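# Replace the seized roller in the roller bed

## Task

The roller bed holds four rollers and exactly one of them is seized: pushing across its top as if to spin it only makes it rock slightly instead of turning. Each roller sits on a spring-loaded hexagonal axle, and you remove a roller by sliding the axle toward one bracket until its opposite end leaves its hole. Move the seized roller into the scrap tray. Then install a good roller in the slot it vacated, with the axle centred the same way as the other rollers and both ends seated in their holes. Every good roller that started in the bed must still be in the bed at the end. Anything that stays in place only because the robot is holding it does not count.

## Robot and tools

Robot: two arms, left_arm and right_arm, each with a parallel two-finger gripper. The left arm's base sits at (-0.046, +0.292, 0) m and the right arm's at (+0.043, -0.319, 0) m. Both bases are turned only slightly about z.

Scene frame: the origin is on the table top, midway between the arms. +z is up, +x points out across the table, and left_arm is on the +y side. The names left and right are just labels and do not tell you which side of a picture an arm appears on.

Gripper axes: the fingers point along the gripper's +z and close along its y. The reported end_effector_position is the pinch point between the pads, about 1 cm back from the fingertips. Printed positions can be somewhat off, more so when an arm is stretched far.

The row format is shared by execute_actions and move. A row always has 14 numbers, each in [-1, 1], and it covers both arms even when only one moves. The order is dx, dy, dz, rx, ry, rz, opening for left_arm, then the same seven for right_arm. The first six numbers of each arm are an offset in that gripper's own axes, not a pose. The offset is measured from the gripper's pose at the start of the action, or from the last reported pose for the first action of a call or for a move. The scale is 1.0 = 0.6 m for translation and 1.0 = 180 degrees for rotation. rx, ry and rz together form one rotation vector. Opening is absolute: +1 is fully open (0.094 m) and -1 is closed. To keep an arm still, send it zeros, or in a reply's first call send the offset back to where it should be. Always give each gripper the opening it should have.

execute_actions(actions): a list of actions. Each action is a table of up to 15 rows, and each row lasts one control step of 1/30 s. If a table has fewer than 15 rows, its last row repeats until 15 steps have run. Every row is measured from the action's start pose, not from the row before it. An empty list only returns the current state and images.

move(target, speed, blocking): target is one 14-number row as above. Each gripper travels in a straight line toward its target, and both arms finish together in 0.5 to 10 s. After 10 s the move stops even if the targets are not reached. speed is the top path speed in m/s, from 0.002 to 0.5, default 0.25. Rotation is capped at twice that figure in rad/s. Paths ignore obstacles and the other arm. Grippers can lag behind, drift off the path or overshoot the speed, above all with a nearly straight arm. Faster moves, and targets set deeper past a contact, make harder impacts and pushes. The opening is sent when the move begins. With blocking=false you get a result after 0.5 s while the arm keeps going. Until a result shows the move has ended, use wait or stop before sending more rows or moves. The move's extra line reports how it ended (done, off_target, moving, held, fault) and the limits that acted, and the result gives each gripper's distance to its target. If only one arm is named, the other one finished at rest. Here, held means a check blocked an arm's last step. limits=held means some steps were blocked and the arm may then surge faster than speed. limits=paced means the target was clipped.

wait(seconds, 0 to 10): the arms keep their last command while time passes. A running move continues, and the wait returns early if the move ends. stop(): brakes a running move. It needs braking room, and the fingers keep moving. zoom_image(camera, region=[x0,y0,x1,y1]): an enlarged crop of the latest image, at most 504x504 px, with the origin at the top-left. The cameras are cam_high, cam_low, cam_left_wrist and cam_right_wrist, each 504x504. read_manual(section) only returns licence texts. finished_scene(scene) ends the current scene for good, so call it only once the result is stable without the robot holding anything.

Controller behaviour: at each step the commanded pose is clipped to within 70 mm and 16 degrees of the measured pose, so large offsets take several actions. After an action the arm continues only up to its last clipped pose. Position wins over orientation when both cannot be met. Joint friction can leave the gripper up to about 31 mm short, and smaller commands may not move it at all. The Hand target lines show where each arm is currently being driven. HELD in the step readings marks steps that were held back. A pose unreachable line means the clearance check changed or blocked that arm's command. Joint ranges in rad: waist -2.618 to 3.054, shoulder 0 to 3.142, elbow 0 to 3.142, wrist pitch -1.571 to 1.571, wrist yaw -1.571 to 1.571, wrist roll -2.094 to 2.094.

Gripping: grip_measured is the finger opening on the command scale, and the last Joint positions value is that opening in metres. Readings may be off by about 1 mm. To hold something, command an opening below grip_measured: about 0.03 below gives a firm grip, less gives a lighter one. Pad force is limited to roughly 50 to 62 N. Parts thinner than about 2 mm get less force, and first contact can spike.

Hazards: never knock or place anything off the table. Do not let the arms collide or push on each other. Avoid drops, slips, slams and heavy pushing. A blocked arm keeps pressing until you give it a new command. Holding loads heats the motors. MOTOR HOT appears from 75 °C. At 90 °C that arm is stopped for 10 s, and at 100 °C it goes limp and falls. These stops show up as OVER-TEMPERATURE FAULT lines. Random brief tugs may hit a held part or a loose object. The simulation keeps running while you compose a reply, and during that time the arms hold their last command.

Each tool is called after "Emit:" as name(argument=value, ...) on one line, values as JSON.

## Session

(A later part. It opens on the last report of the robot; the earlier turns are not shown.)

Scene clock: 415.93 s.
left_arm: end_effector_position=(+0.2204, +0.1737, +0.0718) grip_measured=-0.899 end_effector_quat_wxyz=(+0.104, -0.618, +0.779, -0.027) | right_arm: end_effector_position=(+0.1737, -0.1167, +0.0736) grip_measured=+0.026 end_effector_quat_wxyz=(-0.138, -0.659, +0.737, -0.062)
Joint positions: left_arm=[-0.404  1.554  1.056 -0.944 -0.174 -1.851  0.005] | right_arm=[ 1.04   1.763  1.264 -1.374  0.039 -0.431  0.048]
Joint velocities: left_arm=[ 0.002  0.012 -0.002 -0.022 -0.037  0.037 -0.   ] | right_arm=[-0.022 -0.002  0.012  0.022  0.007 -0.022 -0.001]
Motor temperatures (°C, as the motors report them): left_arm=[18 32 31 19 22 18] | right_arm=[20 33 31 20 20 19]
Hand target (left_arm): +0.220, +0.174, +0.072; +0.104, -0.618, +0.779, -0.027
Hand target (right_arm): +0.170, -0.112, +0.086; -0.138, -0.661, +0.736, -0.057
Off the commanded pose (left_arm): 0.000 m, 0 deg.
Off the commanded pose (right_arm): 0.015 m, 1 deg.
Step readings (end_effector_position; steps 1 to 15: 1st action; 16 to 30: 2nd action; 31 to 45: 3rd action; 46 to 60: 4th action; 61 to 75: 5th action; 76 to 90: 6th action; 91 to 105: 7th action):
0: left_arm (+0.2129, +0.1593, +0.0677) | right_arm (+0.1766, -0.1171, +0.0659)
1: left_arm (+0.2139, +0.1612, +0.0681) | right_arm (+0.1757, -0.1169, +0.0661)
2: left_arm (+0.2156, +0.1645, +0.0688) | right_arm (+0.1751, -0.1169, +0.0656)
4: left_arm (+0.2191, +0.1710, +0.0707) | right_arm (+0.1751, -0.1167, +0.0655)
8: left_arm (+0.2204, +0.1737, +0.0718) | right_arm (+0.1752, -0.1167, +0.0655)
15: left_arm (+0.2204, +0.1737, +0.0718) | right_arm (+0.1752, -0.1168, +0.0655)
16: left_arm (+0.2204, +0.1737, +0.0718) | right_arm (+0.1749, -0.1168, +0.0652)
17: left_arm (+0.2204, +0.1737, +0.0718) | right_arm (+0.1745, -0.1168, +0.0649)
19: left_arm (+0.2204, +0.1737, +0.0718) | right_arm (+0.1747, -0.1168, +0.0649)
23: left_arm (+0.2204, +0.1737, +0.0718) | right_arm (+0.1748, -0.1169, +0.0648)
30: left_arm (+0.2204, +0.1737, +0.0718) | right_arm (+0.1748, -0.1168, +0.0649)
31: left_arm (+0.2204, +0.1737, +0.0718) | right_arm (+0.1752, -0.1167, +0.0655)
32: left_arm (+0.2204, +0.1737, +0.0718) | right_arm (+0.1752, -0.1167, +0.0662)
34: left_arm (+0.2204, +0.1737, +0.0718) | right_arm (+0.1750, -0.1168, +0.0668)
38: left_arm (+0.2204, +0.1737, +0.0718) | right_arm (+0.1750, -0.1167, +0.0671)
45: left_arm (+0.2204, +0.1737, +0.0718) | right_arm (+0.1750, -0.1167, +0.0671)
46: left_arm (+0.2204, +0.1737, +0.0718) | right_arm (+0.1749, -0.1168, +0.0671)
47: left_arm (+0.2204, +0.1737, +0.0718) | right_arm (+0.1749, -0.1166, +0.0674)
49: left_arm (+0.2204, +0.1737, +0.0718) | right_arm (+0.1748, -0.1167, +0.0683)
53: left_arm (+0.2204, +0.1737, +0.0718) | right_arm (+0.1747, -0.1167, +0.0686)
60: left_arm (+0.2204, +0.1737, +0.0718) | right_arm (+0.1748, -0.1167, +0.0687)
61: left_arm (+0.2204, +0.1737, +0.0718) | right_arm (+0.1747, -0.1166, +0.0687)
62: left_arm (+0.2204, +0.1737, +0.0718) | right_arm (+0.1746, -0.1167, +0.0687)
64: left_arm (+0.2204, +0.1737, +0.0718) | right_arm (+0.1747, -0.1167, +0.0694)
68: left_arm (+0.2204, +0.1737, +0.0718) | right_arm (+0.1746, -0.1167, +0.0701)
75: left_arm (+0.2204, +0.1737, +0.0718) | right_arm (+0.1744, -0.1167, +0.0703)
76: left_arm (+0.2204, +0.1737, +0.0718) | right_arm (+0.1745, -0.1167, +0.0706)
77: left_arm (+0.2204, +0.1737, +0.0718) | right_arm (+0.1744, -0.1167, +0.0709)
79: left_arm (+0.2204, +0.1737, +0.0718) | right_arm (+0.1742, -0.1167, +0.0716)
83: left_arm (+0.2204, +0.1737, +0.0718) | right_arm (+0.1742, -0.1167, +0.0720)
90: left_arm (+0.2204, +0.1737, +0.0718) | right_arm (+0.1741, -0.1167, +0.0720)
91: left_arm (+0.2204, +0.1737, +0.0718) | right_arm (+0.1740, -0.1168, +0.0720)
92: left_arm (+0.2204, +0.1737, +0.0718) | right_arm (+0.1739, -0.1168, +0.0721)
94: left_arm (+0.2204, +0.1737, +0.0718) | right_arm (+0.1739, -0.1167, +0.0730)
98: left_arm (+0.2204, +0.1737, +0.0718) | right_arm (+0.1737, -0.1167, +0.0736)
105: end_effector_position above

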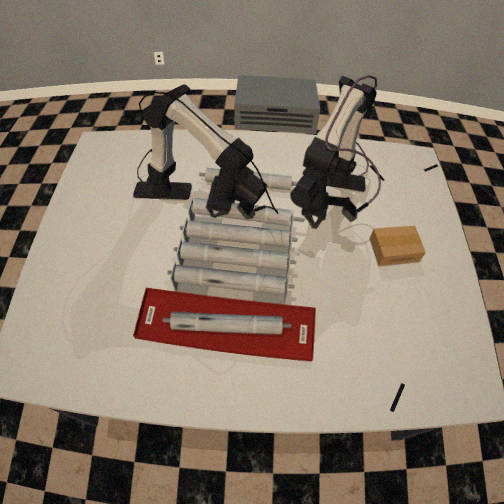

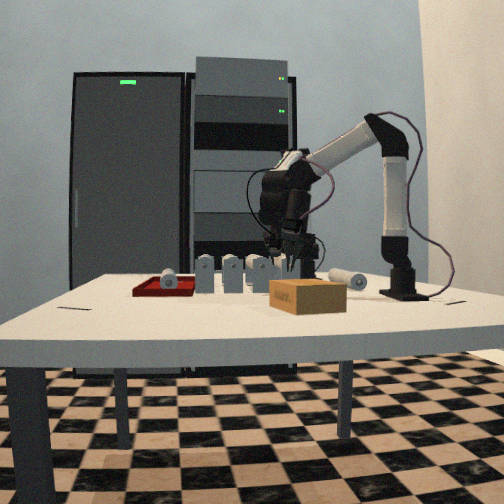

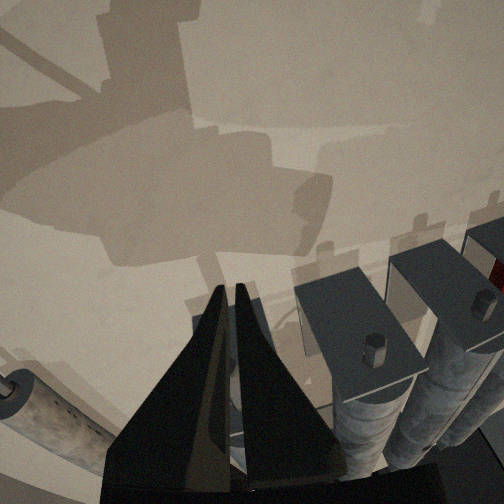

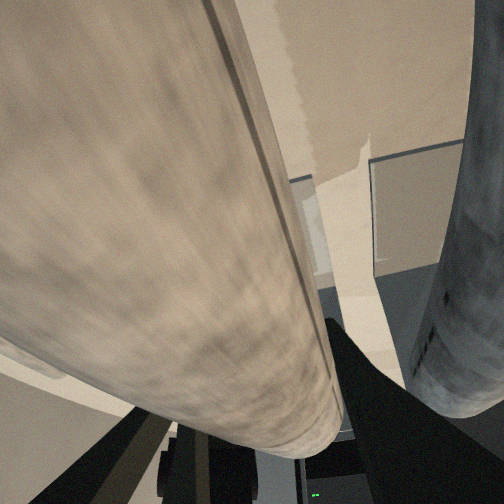

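Emit:
move(target=[0,0,0,0,0,0,-0.9,0,0,0,0,0,0,0.5])

Emit:
move(target=[0,0,0,0,0,0,-0.9,0.03,-0.03,-0.1,0.05,-0.06,0,0.5], speed=0.05)

Emit:
zoom_image(camera="cam_low", region=[190,235,330,300])

Scene clock: 420.47 s.
left_arm: end_effector_position=(+0.2204, +0.1737, +0.0718) grip_measured=-0.899 end_effector_quat_wxyz=(+0.104, -0.618, +0.779, -0.027) | right_arm: end_effector_position=(+0.1738, -0.1167, +0.0738) grip_measured=+0.498 end_effector_quat_wxyz=(-0.137, -0.659, +0.737, -0.062)
Joint positions: left_arm=[-0.404  1.554  1.056 -0.944 -0.174 -1.851  0.005] | right_arm=[ 1.04   1.762  1.264 -1.374  0.039 -0.431  0.07 ]
Joint velocities: left_arm=[-0.012  0.002  0.027 -0.022 -0.095 -0.037  0.001] | right_arm=[ 0.002 -0.007  0.012  0.051  0.022  0.11  -0.   ]
Motor temperatures (°C, as the motors report them): left_arm=[18 32 31 19 21 18] | right_arm=[20 34 32 20 20 19]
Hand target (left_arm): +0.220, +0.174, +0.072; +0.104, -0.618, +0.779, -0.027
Hand target (right_arm): +0.174, -0.117, +0.074; -0.138, -0.659, +0.736, -0.062
Off the commanded pose (left_arm): 0.000 m, 0 deg.
Off the commanded pose (right_arm): 0.000 m, 0 deg.
move: done

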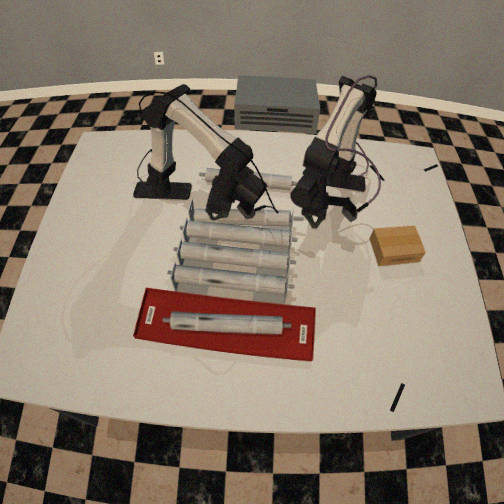

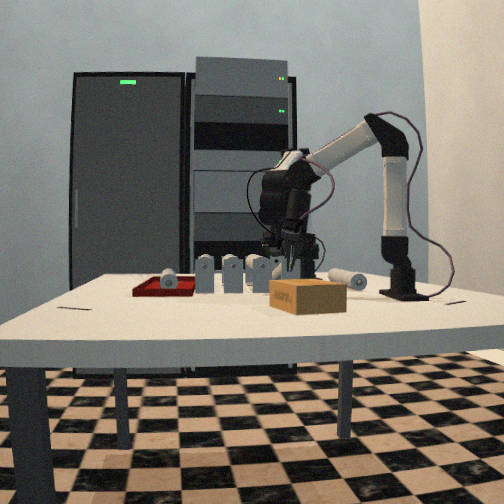

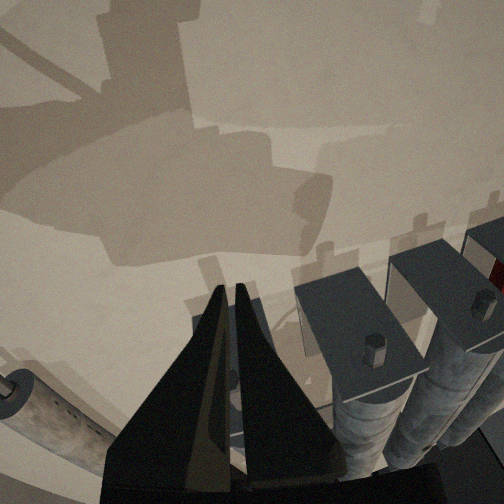

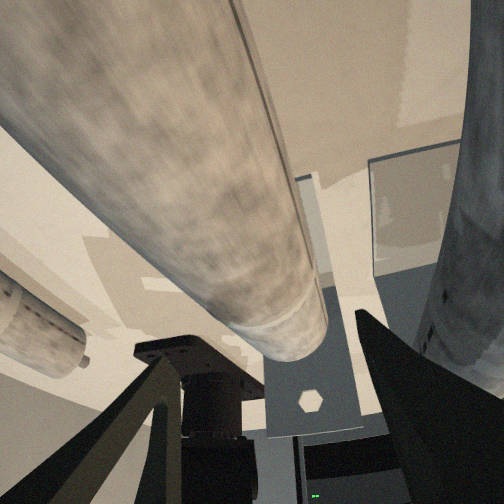

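Scene clock: 423.20 s.
left_arm: end_effector_position=(+0.2204, +0.1737, +0.0718) grip_measured=-0.899 end_effector_quat_wxyz=(+0.104, -0.618, +0.779, -0.027) | right_arm: end_effector_position=(+0.1948, -0.1164, +0.1273) grip_measured=+0.498 end_effector_quat_wxyz=(+0.021, +0.673, -0.738, +0.054)
Joint positions: left_arm=[-0.404  1.554  1.056 -0.944 -0.174 -1.851  0.005] | right_arm=[ 1.006  1.561  1.299 -1.375  0.093 -0.485  0.07 ]
Joint velocities: left_arm=[-0.002 -0.002 -0.007  0.007 -0.066 -0.022 -0.   ] | right_arm=[ 0.012  0.002 -0.002  0.022 -0.007  0.037 -0.   ]
Motor temperatures (°C, as the motors report them): left_arm=[18 32 31 19 21 18] | right_arm=[20 34 32 20 20 19]
Hand target (left_arm): +0.220, +0.174, +0.072; +0.104, -0.618, +0.779, -0.027
Hand target (right_arm): +0.197, -0.118, +0.134; -0.015, -0.672, +0.738, -0.055
Off the commanded pose (left_arm): 0.000 m, 0 deg.
Off the commanded pose (right_arm): 0.008 m, 1 deg.
move: done

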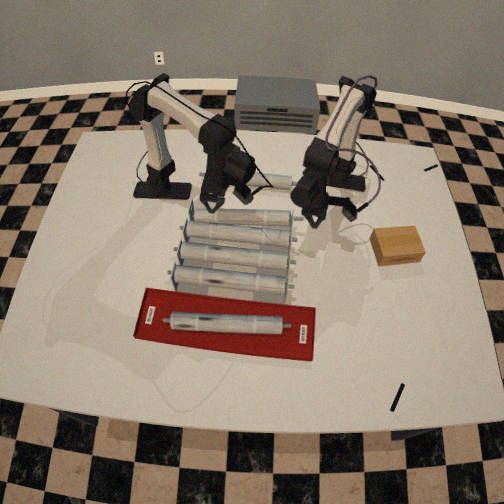

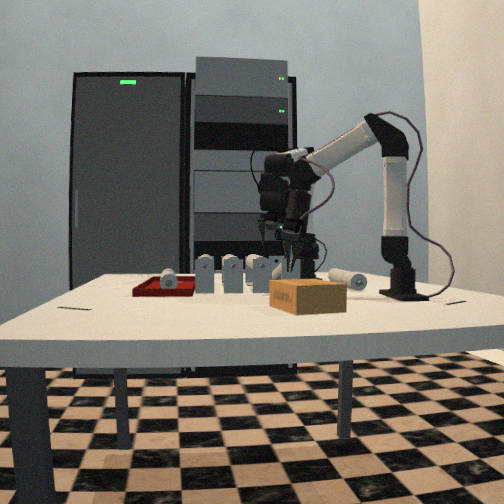

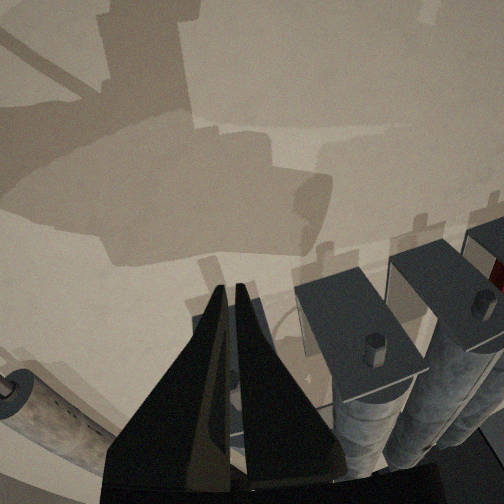

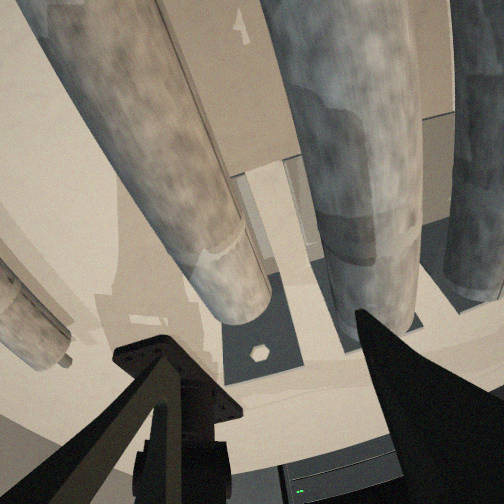

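Region (190, 235, 330, 300) of cam_low's 504x504 image, scaled by 3.600, with more detail than that image has; it fills the top 234 rows of this view, and the rest is white.

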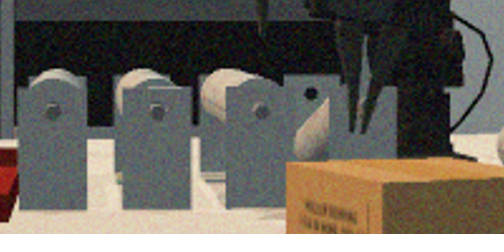

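Emit:
move(target=[0,0,0,0,0,0,-0.9,0.04,0.03,0.16,0,0,0,0.5], speed=0.05)

Emit:
move(target=[0,0,0,0,0,0,-0.9,0,0,0,0,0,0,-0.06])

Emit:
move(target=[0,0,0,0,0,0,-0.9,0,-0.035,-0.04,0,0,0,-0.06], speed=0.02)

Emit:
zoom_image(camera="cam_high", region=[150,170,330,310])

Scene clock: 430.07 s.
left_arm: end_effector_position=(+0.2204, +0.1737, +0.0718) grip_measured=-0.899 end_effector_quat_wxyz=(+0.104, -0.618, +0.779, -0.027) | right_arm: end_effector_position=(+0.1798, -0.1472, +0.0368) grip_measured=+0.498 end_effector_quat_wxyz=(+0.024, +0.673, -0.737, +0.054)
Joint positions: left_arm=[-0.404  1.554  1.056 -0.944 -0.174 -1.851  0.005] | right_arm=[ 0.987  1.509  0.88  -1.013  0.094 -0.505  0.07 ]
Joint velocities: left_arm=[ 0.017 -0.007 -0.012 -0.051 -0.051  0.066  0.   ] | right_arm=[0.012 0.012 0.007 0.066 0.037 0.051 0.001]
Motor temperatures (°C, as the motors report them): left_arm=[18 32 31 19 21 18] | right_arm=[20 33 32 20 20 19]
Hand target (left_arm): +0.220, +0.174, +0.072; +0.104, -0.618, +0.779, -0.027
Hand target (right_arm): +0.180, -0.151, +0.034; -0.021, -0.673, +0.738, -0.054
Off the commanded pose (left_arm): 0.000 m, 0 deg.
Off the commanded pose (right_arm): 0.004 m, 0 deg.
move: done

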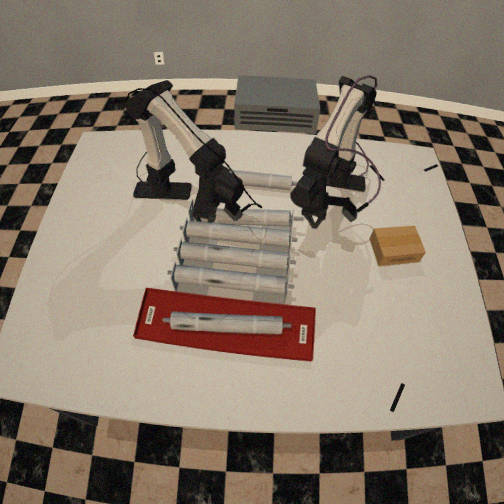

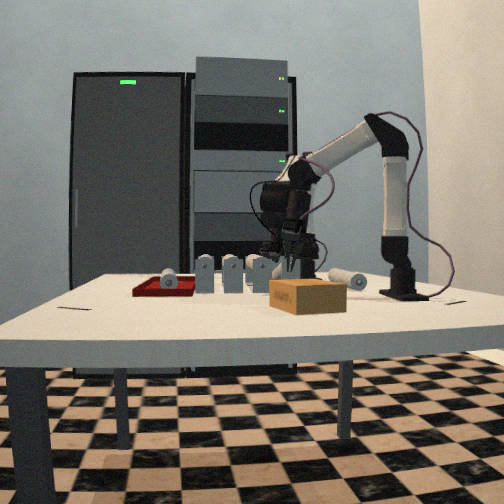

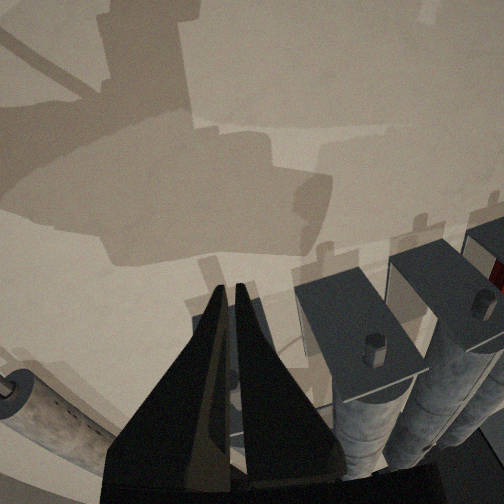

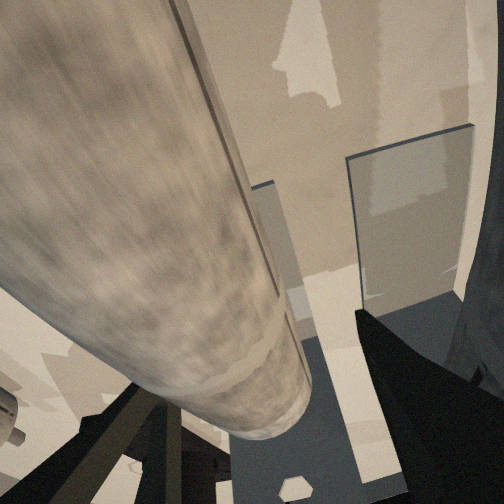

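Scene clock: 430.57 s.
left_arm: end_effector_position=(+0.2204, +0.1737, +0.0718) grip_measured=-0.899 end_effector_quat_wxyz=(+0.104, -0.618, +0.779, -0.027) | right_arm: end_effector_position=(+0.1740, -0.1469, +0.0367) grip_measured=+0.012 end_effector_quat_wxyz=(+0.033, +0.674, -0.737, +0.043)
Joint positions: left_arm=[-0.404  1.554  1.056 -0.944 -0.174 -1.851  0.005] | right_arm=[ 0.99   1.509  0.88  -1.026  0.069 -0.505  0.048]
Joint velocities: left_arm=[-0.002 -0.017 -0.012  0.037  0.037  0.081  0.   ] | right_arm=[-0.012  0.002 -0.007 -0.022 -0.051 -0.066 -0.001]
Motor temperatures (°C, as the motors report them): left_arm=[18 32 31 19 21 18] | right_arm=[20 33 32 20 20 19]
Hand target (left_arm): +0.220, +0.174, +0.072; +0.104, -0.618, +0.779, -0.027
Hand target (right_arm): +0.180, -0.147, +0.037; -0.024, -0.673, +0.737, -0.054
Off the commanded pose (left_arm): 0.000 m, 0 deg.
Off the commanded pose (right_arm): 0.006 m, 2 deg.
move: done

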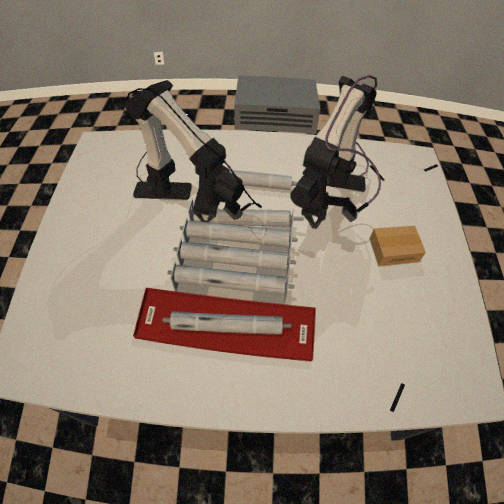

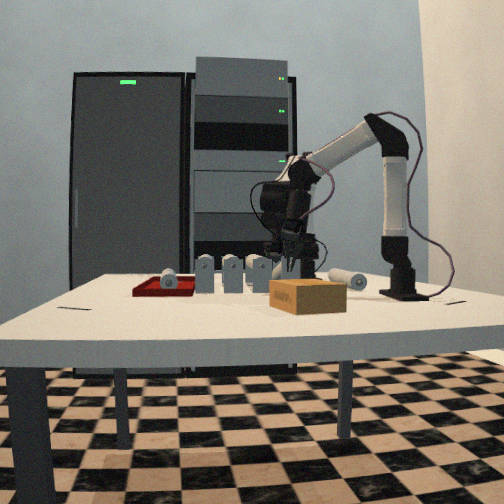

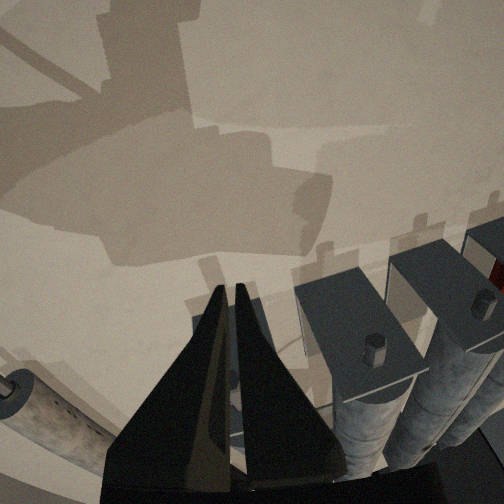

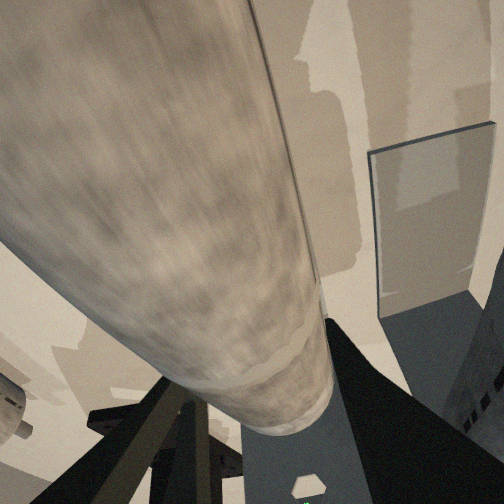

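Scene clock: 432.43 s.
left_arm: end_effector_position=(+0.2204, +0.1737, +0.0718) grip_measured=-0.899 end_effector_quat_wxyz=(+0.104, -0.618, +0.779, -0.027) | right_arm: end_effector_position=(+0.1794, -0.1481, +0.0478) grip_measured=+0.012 end_effector_quat_wxyz=(+0.052, +0.683, -0.728, +0.028)
Joint positions: left_arm=[-0.404  1.554  1.056 -0.944 -0.174 -1.851  0.005] | right_arm=[ 0.942  1.531  0.946 -1.098  0.037 -0.578  0.048]
Joint velocities: left_arm=[-0.002  0.017 -0.012 -0.007 -0.022 -0.007  0.   ] | right_arm=[-0.017 -0.017 -0.007  0.037  0.007 -0.007 -0.   ]
Motor temperatures (°C, as the motors report them): left_arm=[18 32 31 19 21 18] | right_arm=[20 33 32 20 20 19]
Hand target (left_arm): +0.220, +0.174, +0.072; +0.104, -0.618, +0.779, -0.027
Hand target (right_arm): +0.194, -0.145, +0.061; +0.032, +0.674, -0.737, +0.043
Off the commanded pose (left_arm): 0.000 m, 0 deg.
Off the commanded pose (right_arm): 0.020 m, 3 deg.
move: off_target (right_arm)

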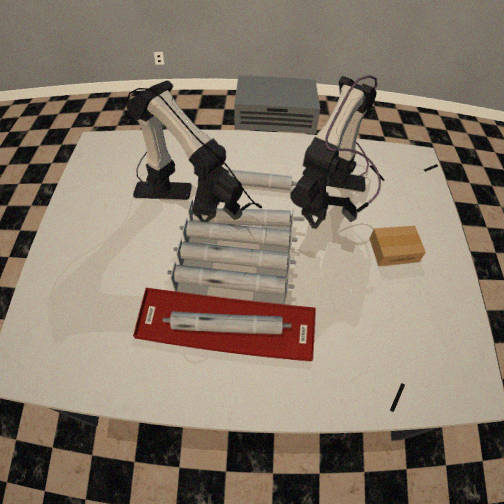

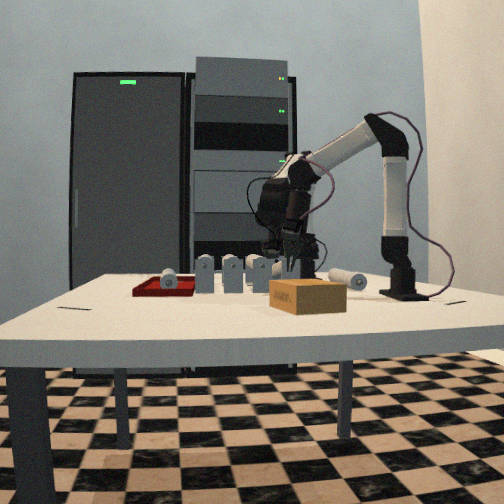

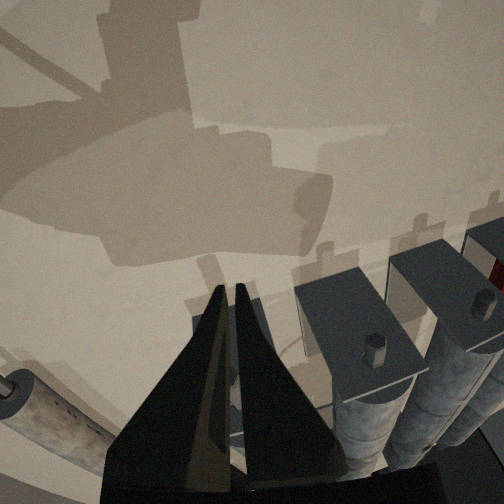

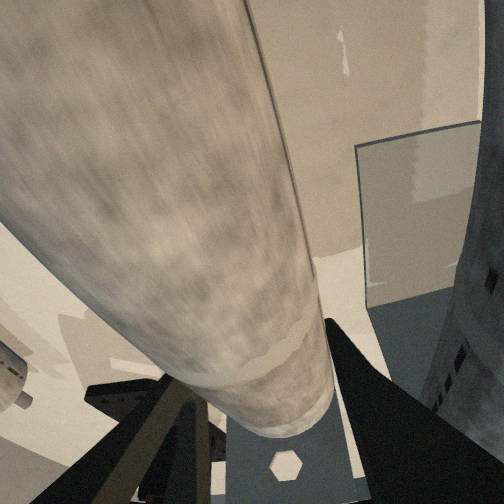

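Region (150, 170, 330, 310) of cam_high's 504x504 image, scaled by 2.800, with more detail than that image has.

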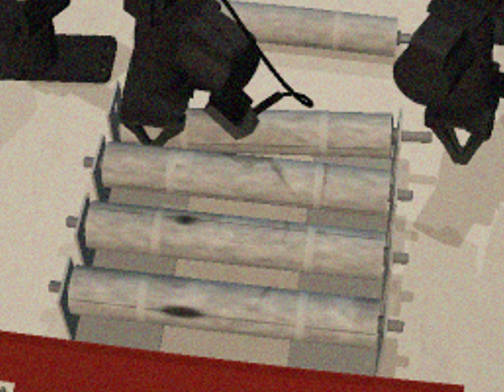

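Looks centred; go straight up slowly.

Emit:
move(target=[0,0,0,0,0,0,-0.9,0,0,-0.06,0,0,0,-0.08], speed=0.006)

Emit:
zoom_image(camera="cam_high", region=[150,170,330,310])

Scene clock: 440.37 s.
left_arm: end_effector_position=(+0.2204, +0.1737, +0.0718) grip_measured=-0.899 end_effector_quat_wxyz=(+0.104, -0.618, +0.779, -0.027) | right_arm: end_effector_position=(+0.1787, -0.1486, +0.0674) grip_measured=+0.012 end_effector_quat_wxyz=(+0.066, +0.682, -0.728, +0.030)
Joint positions: left_arm=[-0.404  1.554  1.056 -0.944 -0.174 -1.851  0.005] | right_arm=[ 0.942  1.531  1.023 -1.204  0.035 -0.578  0.048]
Joint velocities: left_arm=[ 0.007  0.012 -0.007 -0.022 -0.007 -0.022 -0.   ] | right_arm=[ 0.007  0.002 -0.007 -0.007 -0.022 -0.037 -0.   ]
Motor temperatures (°C, as the motors report them): left_arm=[17 31 31 19 21 18] | right_arm=[20 32 33 20 20 19]
Hand target (left_arm): +0.220, +0.174, +0.072; +0.104, -0.618, +0.779, -0.027
Hand target (right_arm): +0.180, -0.144, +0.083; +0.052, +0.683, -0.728, +0.028
Off the commanded pose (left_arm): 0.000 m, 0 deg.
Off the commanded pose (right_arm): 0.017 m, 2 deg.
move: off_target (right_arm)

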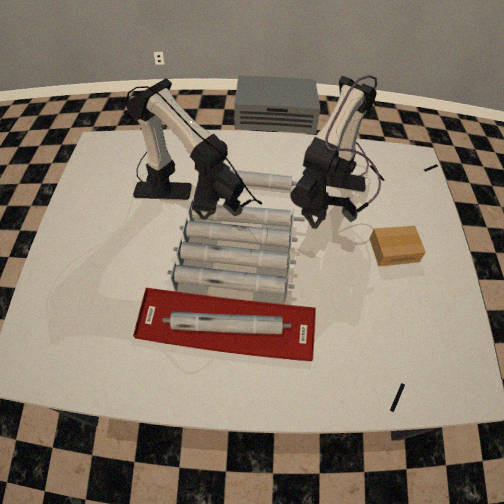

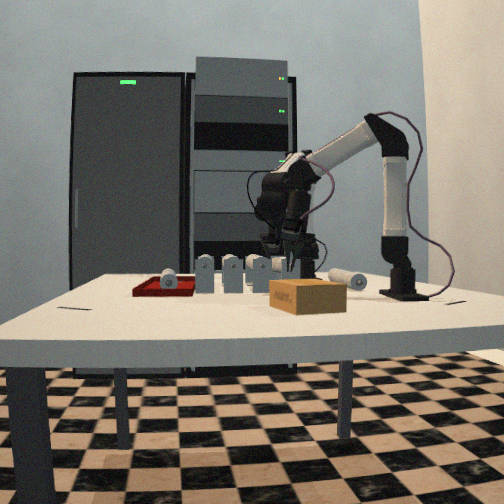

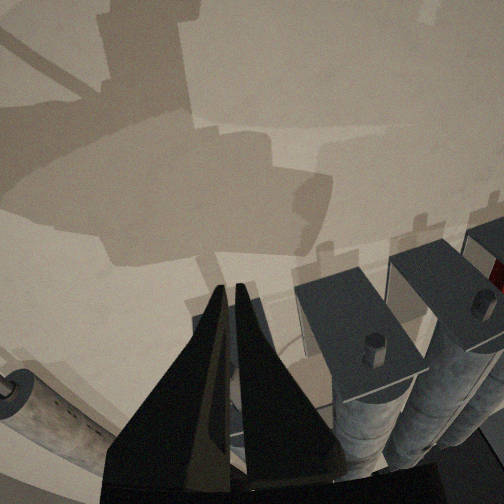

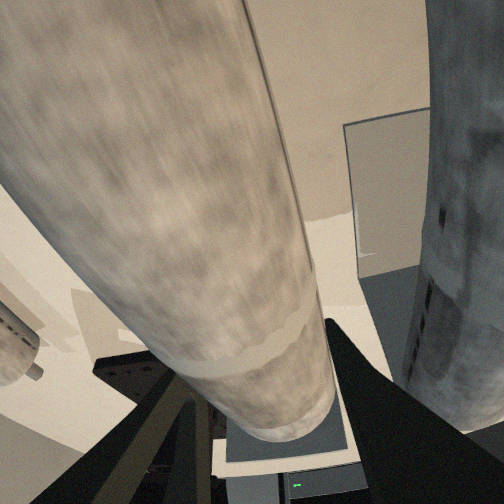

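Region (150, 170, 330, 310) of cam_high's 504x504 image, scaled by 2.800, with more detail than that image has.

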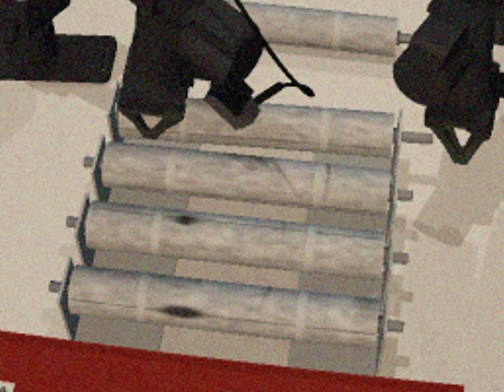

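Still below bracket top; continue up.

Emit:
move(target=[0,0,0,0,0,0,-0.9,0,0,-0.045,0,0,0,-0.08], speed=0.006)

Emit:
zoom_image(camera="cam_high", region=[150,170,330,310])

Scene clock: 447.77 s.
left_arm: end_effector_position=(+0.2204, +0.1737, +0.0718) grip_measured=-0.899 end_effector_quat_wxyz=(+0.104, -0.618, +0.779, -0.027) | right_arm: end_effector_position=(+0.1775, -0.1498, +0.0780) grip_measured=+0.012 end_effector_quat_wxyz=(+0.074, +0.680, -0.729, +0.031)
Joint positions: left_arm=[-0.404  1.554  1.056 -0.944 -0.174 -1.851  0.005] | right_arm=[ 0.942  1.531  1.064 -1.262  0.035 -0.573  0.048]
Joint velocities: left_arm=[ 0.007 -0.002 -0.007 -0.022 -0.037  0.066  0.   ] | right_arm=[-0.002 -0.002 -0.002 -0.007 -0.022 -0.007  0.   ]
Motor temperatures (°C, as the motors report them): left_arm=[17 31 32 19 21 18] | right_arm=[20 32 34 20 19 19]
Hand target (left_arm): +0.220, +0.174, +0.072; +0.104, -0.618, +0.779, -0.027
Hand target (right_arm): +0.180, -0.145, +0.093; +0.065, +0.682, -0.728, +0.029
Off the commanded pose (left_arm): 0.000 m, 0 deg.
Off the commanded pose (right_arm): 0.017 m, 1 deg.
move: off_target (right_arm)

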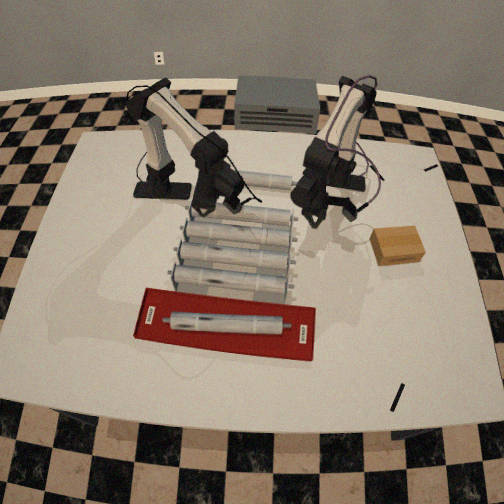

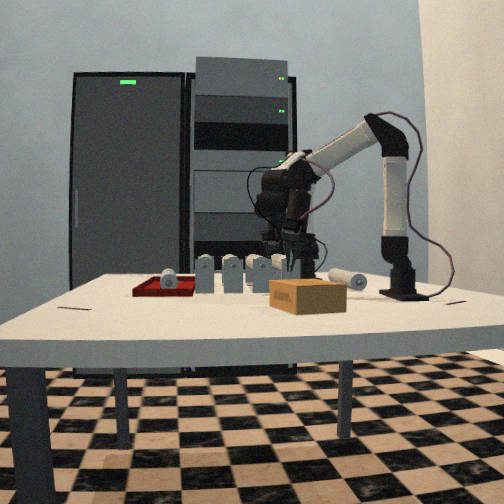

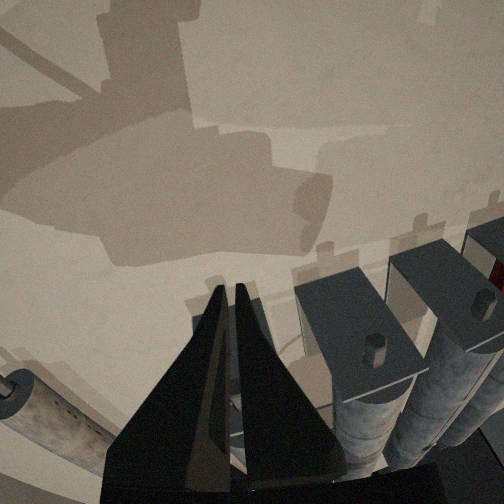

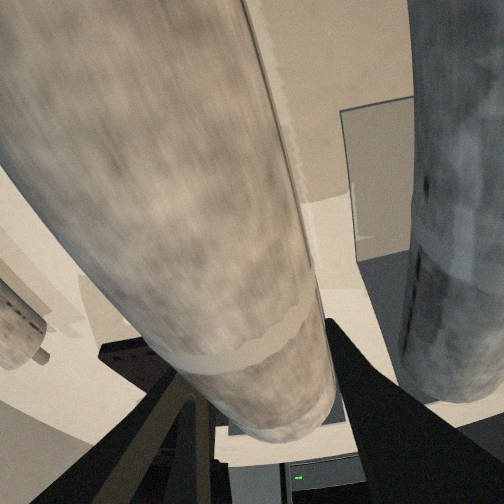

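Region (150, 170, 330, 310) of cam_high's 504x504 image, scaled by 2.800, with more detail than that image has.

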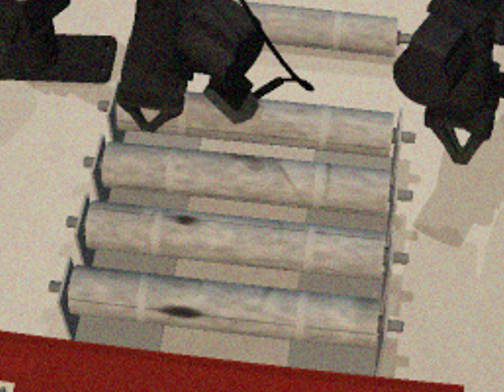

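In.

Emit:
move(target=[0,0,0,0,0,0,-0.9,0,0,0,0,0,0,0.5])

Emit:
move(target=[0,0,-0.08,0,0,0,-0.9,0,0,-0.1,0,0,0,0.5], speed=0.08)

Emit:
finished_scene(scene=1)

Scene clock: 450.77 s.
left_arm: end_effector_position=(+0.2204, +0.1737, +0.0718) grip_measured=-0.899 end_effector_quat_wxyz=(+0.104, -0.618, +0.779, -0.027) | right_arm: end_effector_position=(+0.1775, -0.1499, +0.0778) grip_measured=+0.498 end_effector_quat_wxyz=(+0.075, +0.680, -0.729, +0.031)
Joint positions: left_arm=[-0.404  1.554  1.056 -0.944 -0.174 -1.851  0.005] | right_arm=[ 0.942  1.531  1.064 -1.262  0.035 -0.572  0.07 ]
Joint velocities: left_arm=[-0.027 -0.017  0.007  0.007  0.022 -0.007 -0.   ] | right_arm=[ 0.002 -0.022 -0.007 -0.007  0.007 -0.051 -0.   ]
Motor temperatures (°C, as the motors report them): left_arm=[17 31 32 19 21 18] | right_arm=[20 32 35 20 19 19]
Hand target (left_arm): +0.220, +0.174, +0.072; +0.104, -0.618, +0.779, -0.027
Hand target (right_arm): +0.177, -0.150, +0.078; +0.074, +0.680, -0.729, +0.031
Off the commanded pose (left_arm): 0.000 m, 0 deg.
Off the commanded pose (right_arm): 0.000 m, 0 deg.
move: done

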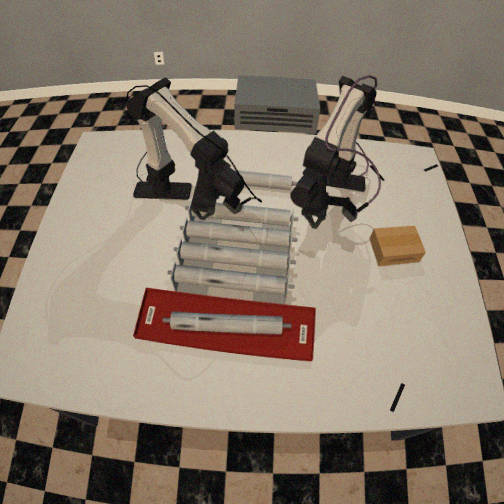

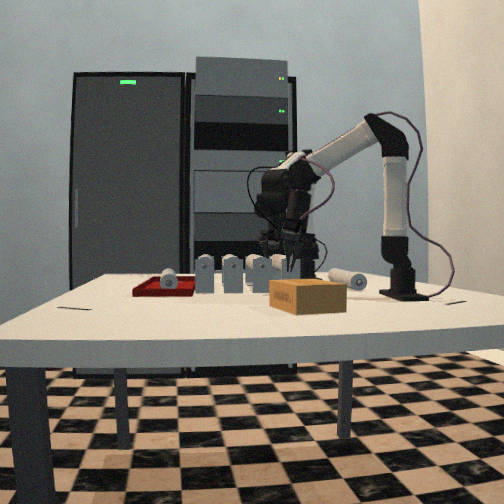

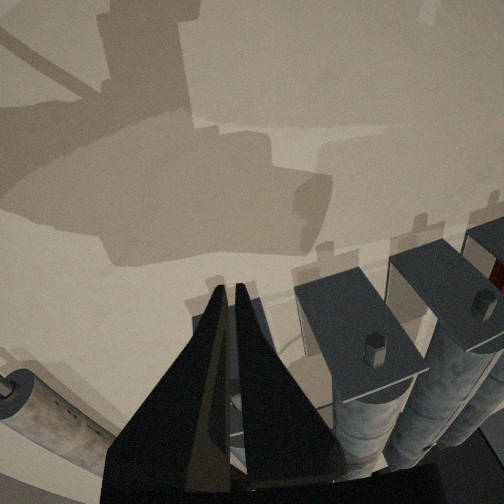

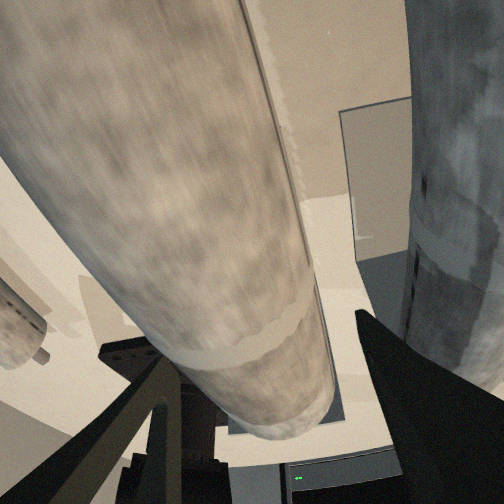

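Scene clock: 452.03 s.
left_arm: end_effector_position=(+0.2136, +0.1706, +0.1132) grip_measured=-0.899 end_effector_quat_wxyz=(+0.102, -0.618, +0.779, -0.024) | right_arm: end_effector_position=(+0.1830, -0.1409, +0.1357) grip_measured=+0.498 end_effector_quat_wxyz=(+0.067, +0.680, -0.730, +0.030)
Joint positions: left_arm=[-0.425  1.517  1.188 -1.125 -0.174 -1.873  0.005] | right_arm=[ 0.946  1.531  1.298 -1.479  0.035 -0.567  0.07 ]
Joint velocities: left_arm=[-0.007  0.007  0.002  0.007 -0.081 -0.022 -0.001] | right_arm=[-0.012 -0.012 -0.017  0.051  0.037  0.022 -0.   ]
Motor temperatures (°C, as the motors report them): left_arm=[17 32 32 19 21 18] | right_arm=[20 32 35 20 19 19]
Hand target (left_arm): +0.211, +0.169, +0.119; +0.104, -0.618, +0.779, -0.027
Hand target (right_arm): +0.181, -0.140, +0.137; +0.075, +0.680, -0.729, +0.031
Off the commanded pose (left_arm): 0.006 m, 0 deg.
Off the commanded pose (right_arm): 0.002 m, 1 deg.
move: done

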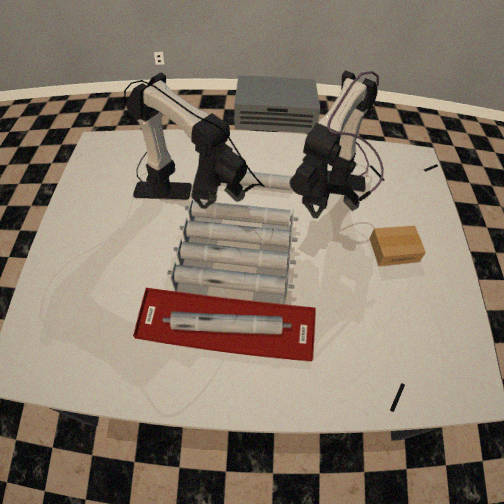

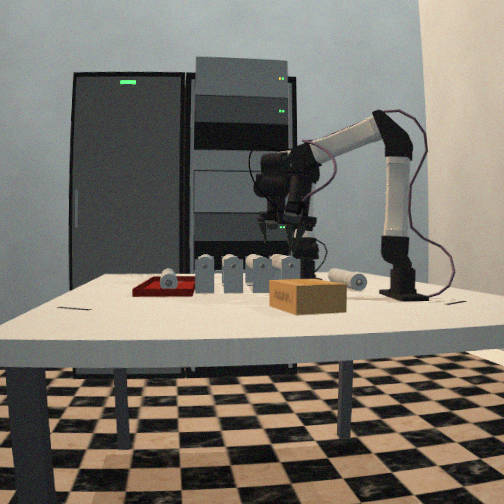

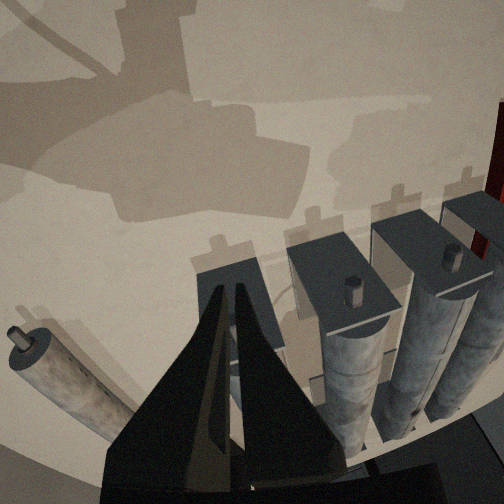

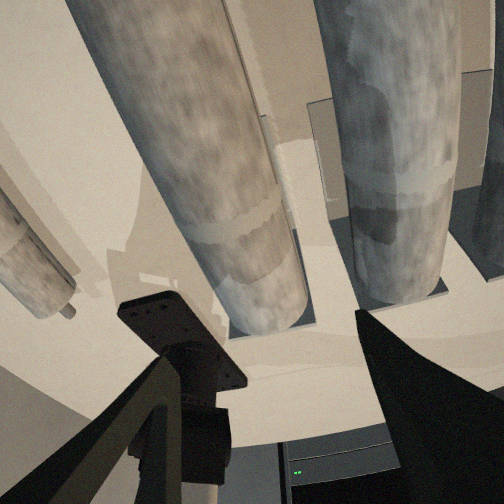

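The scene is finished: the task was done.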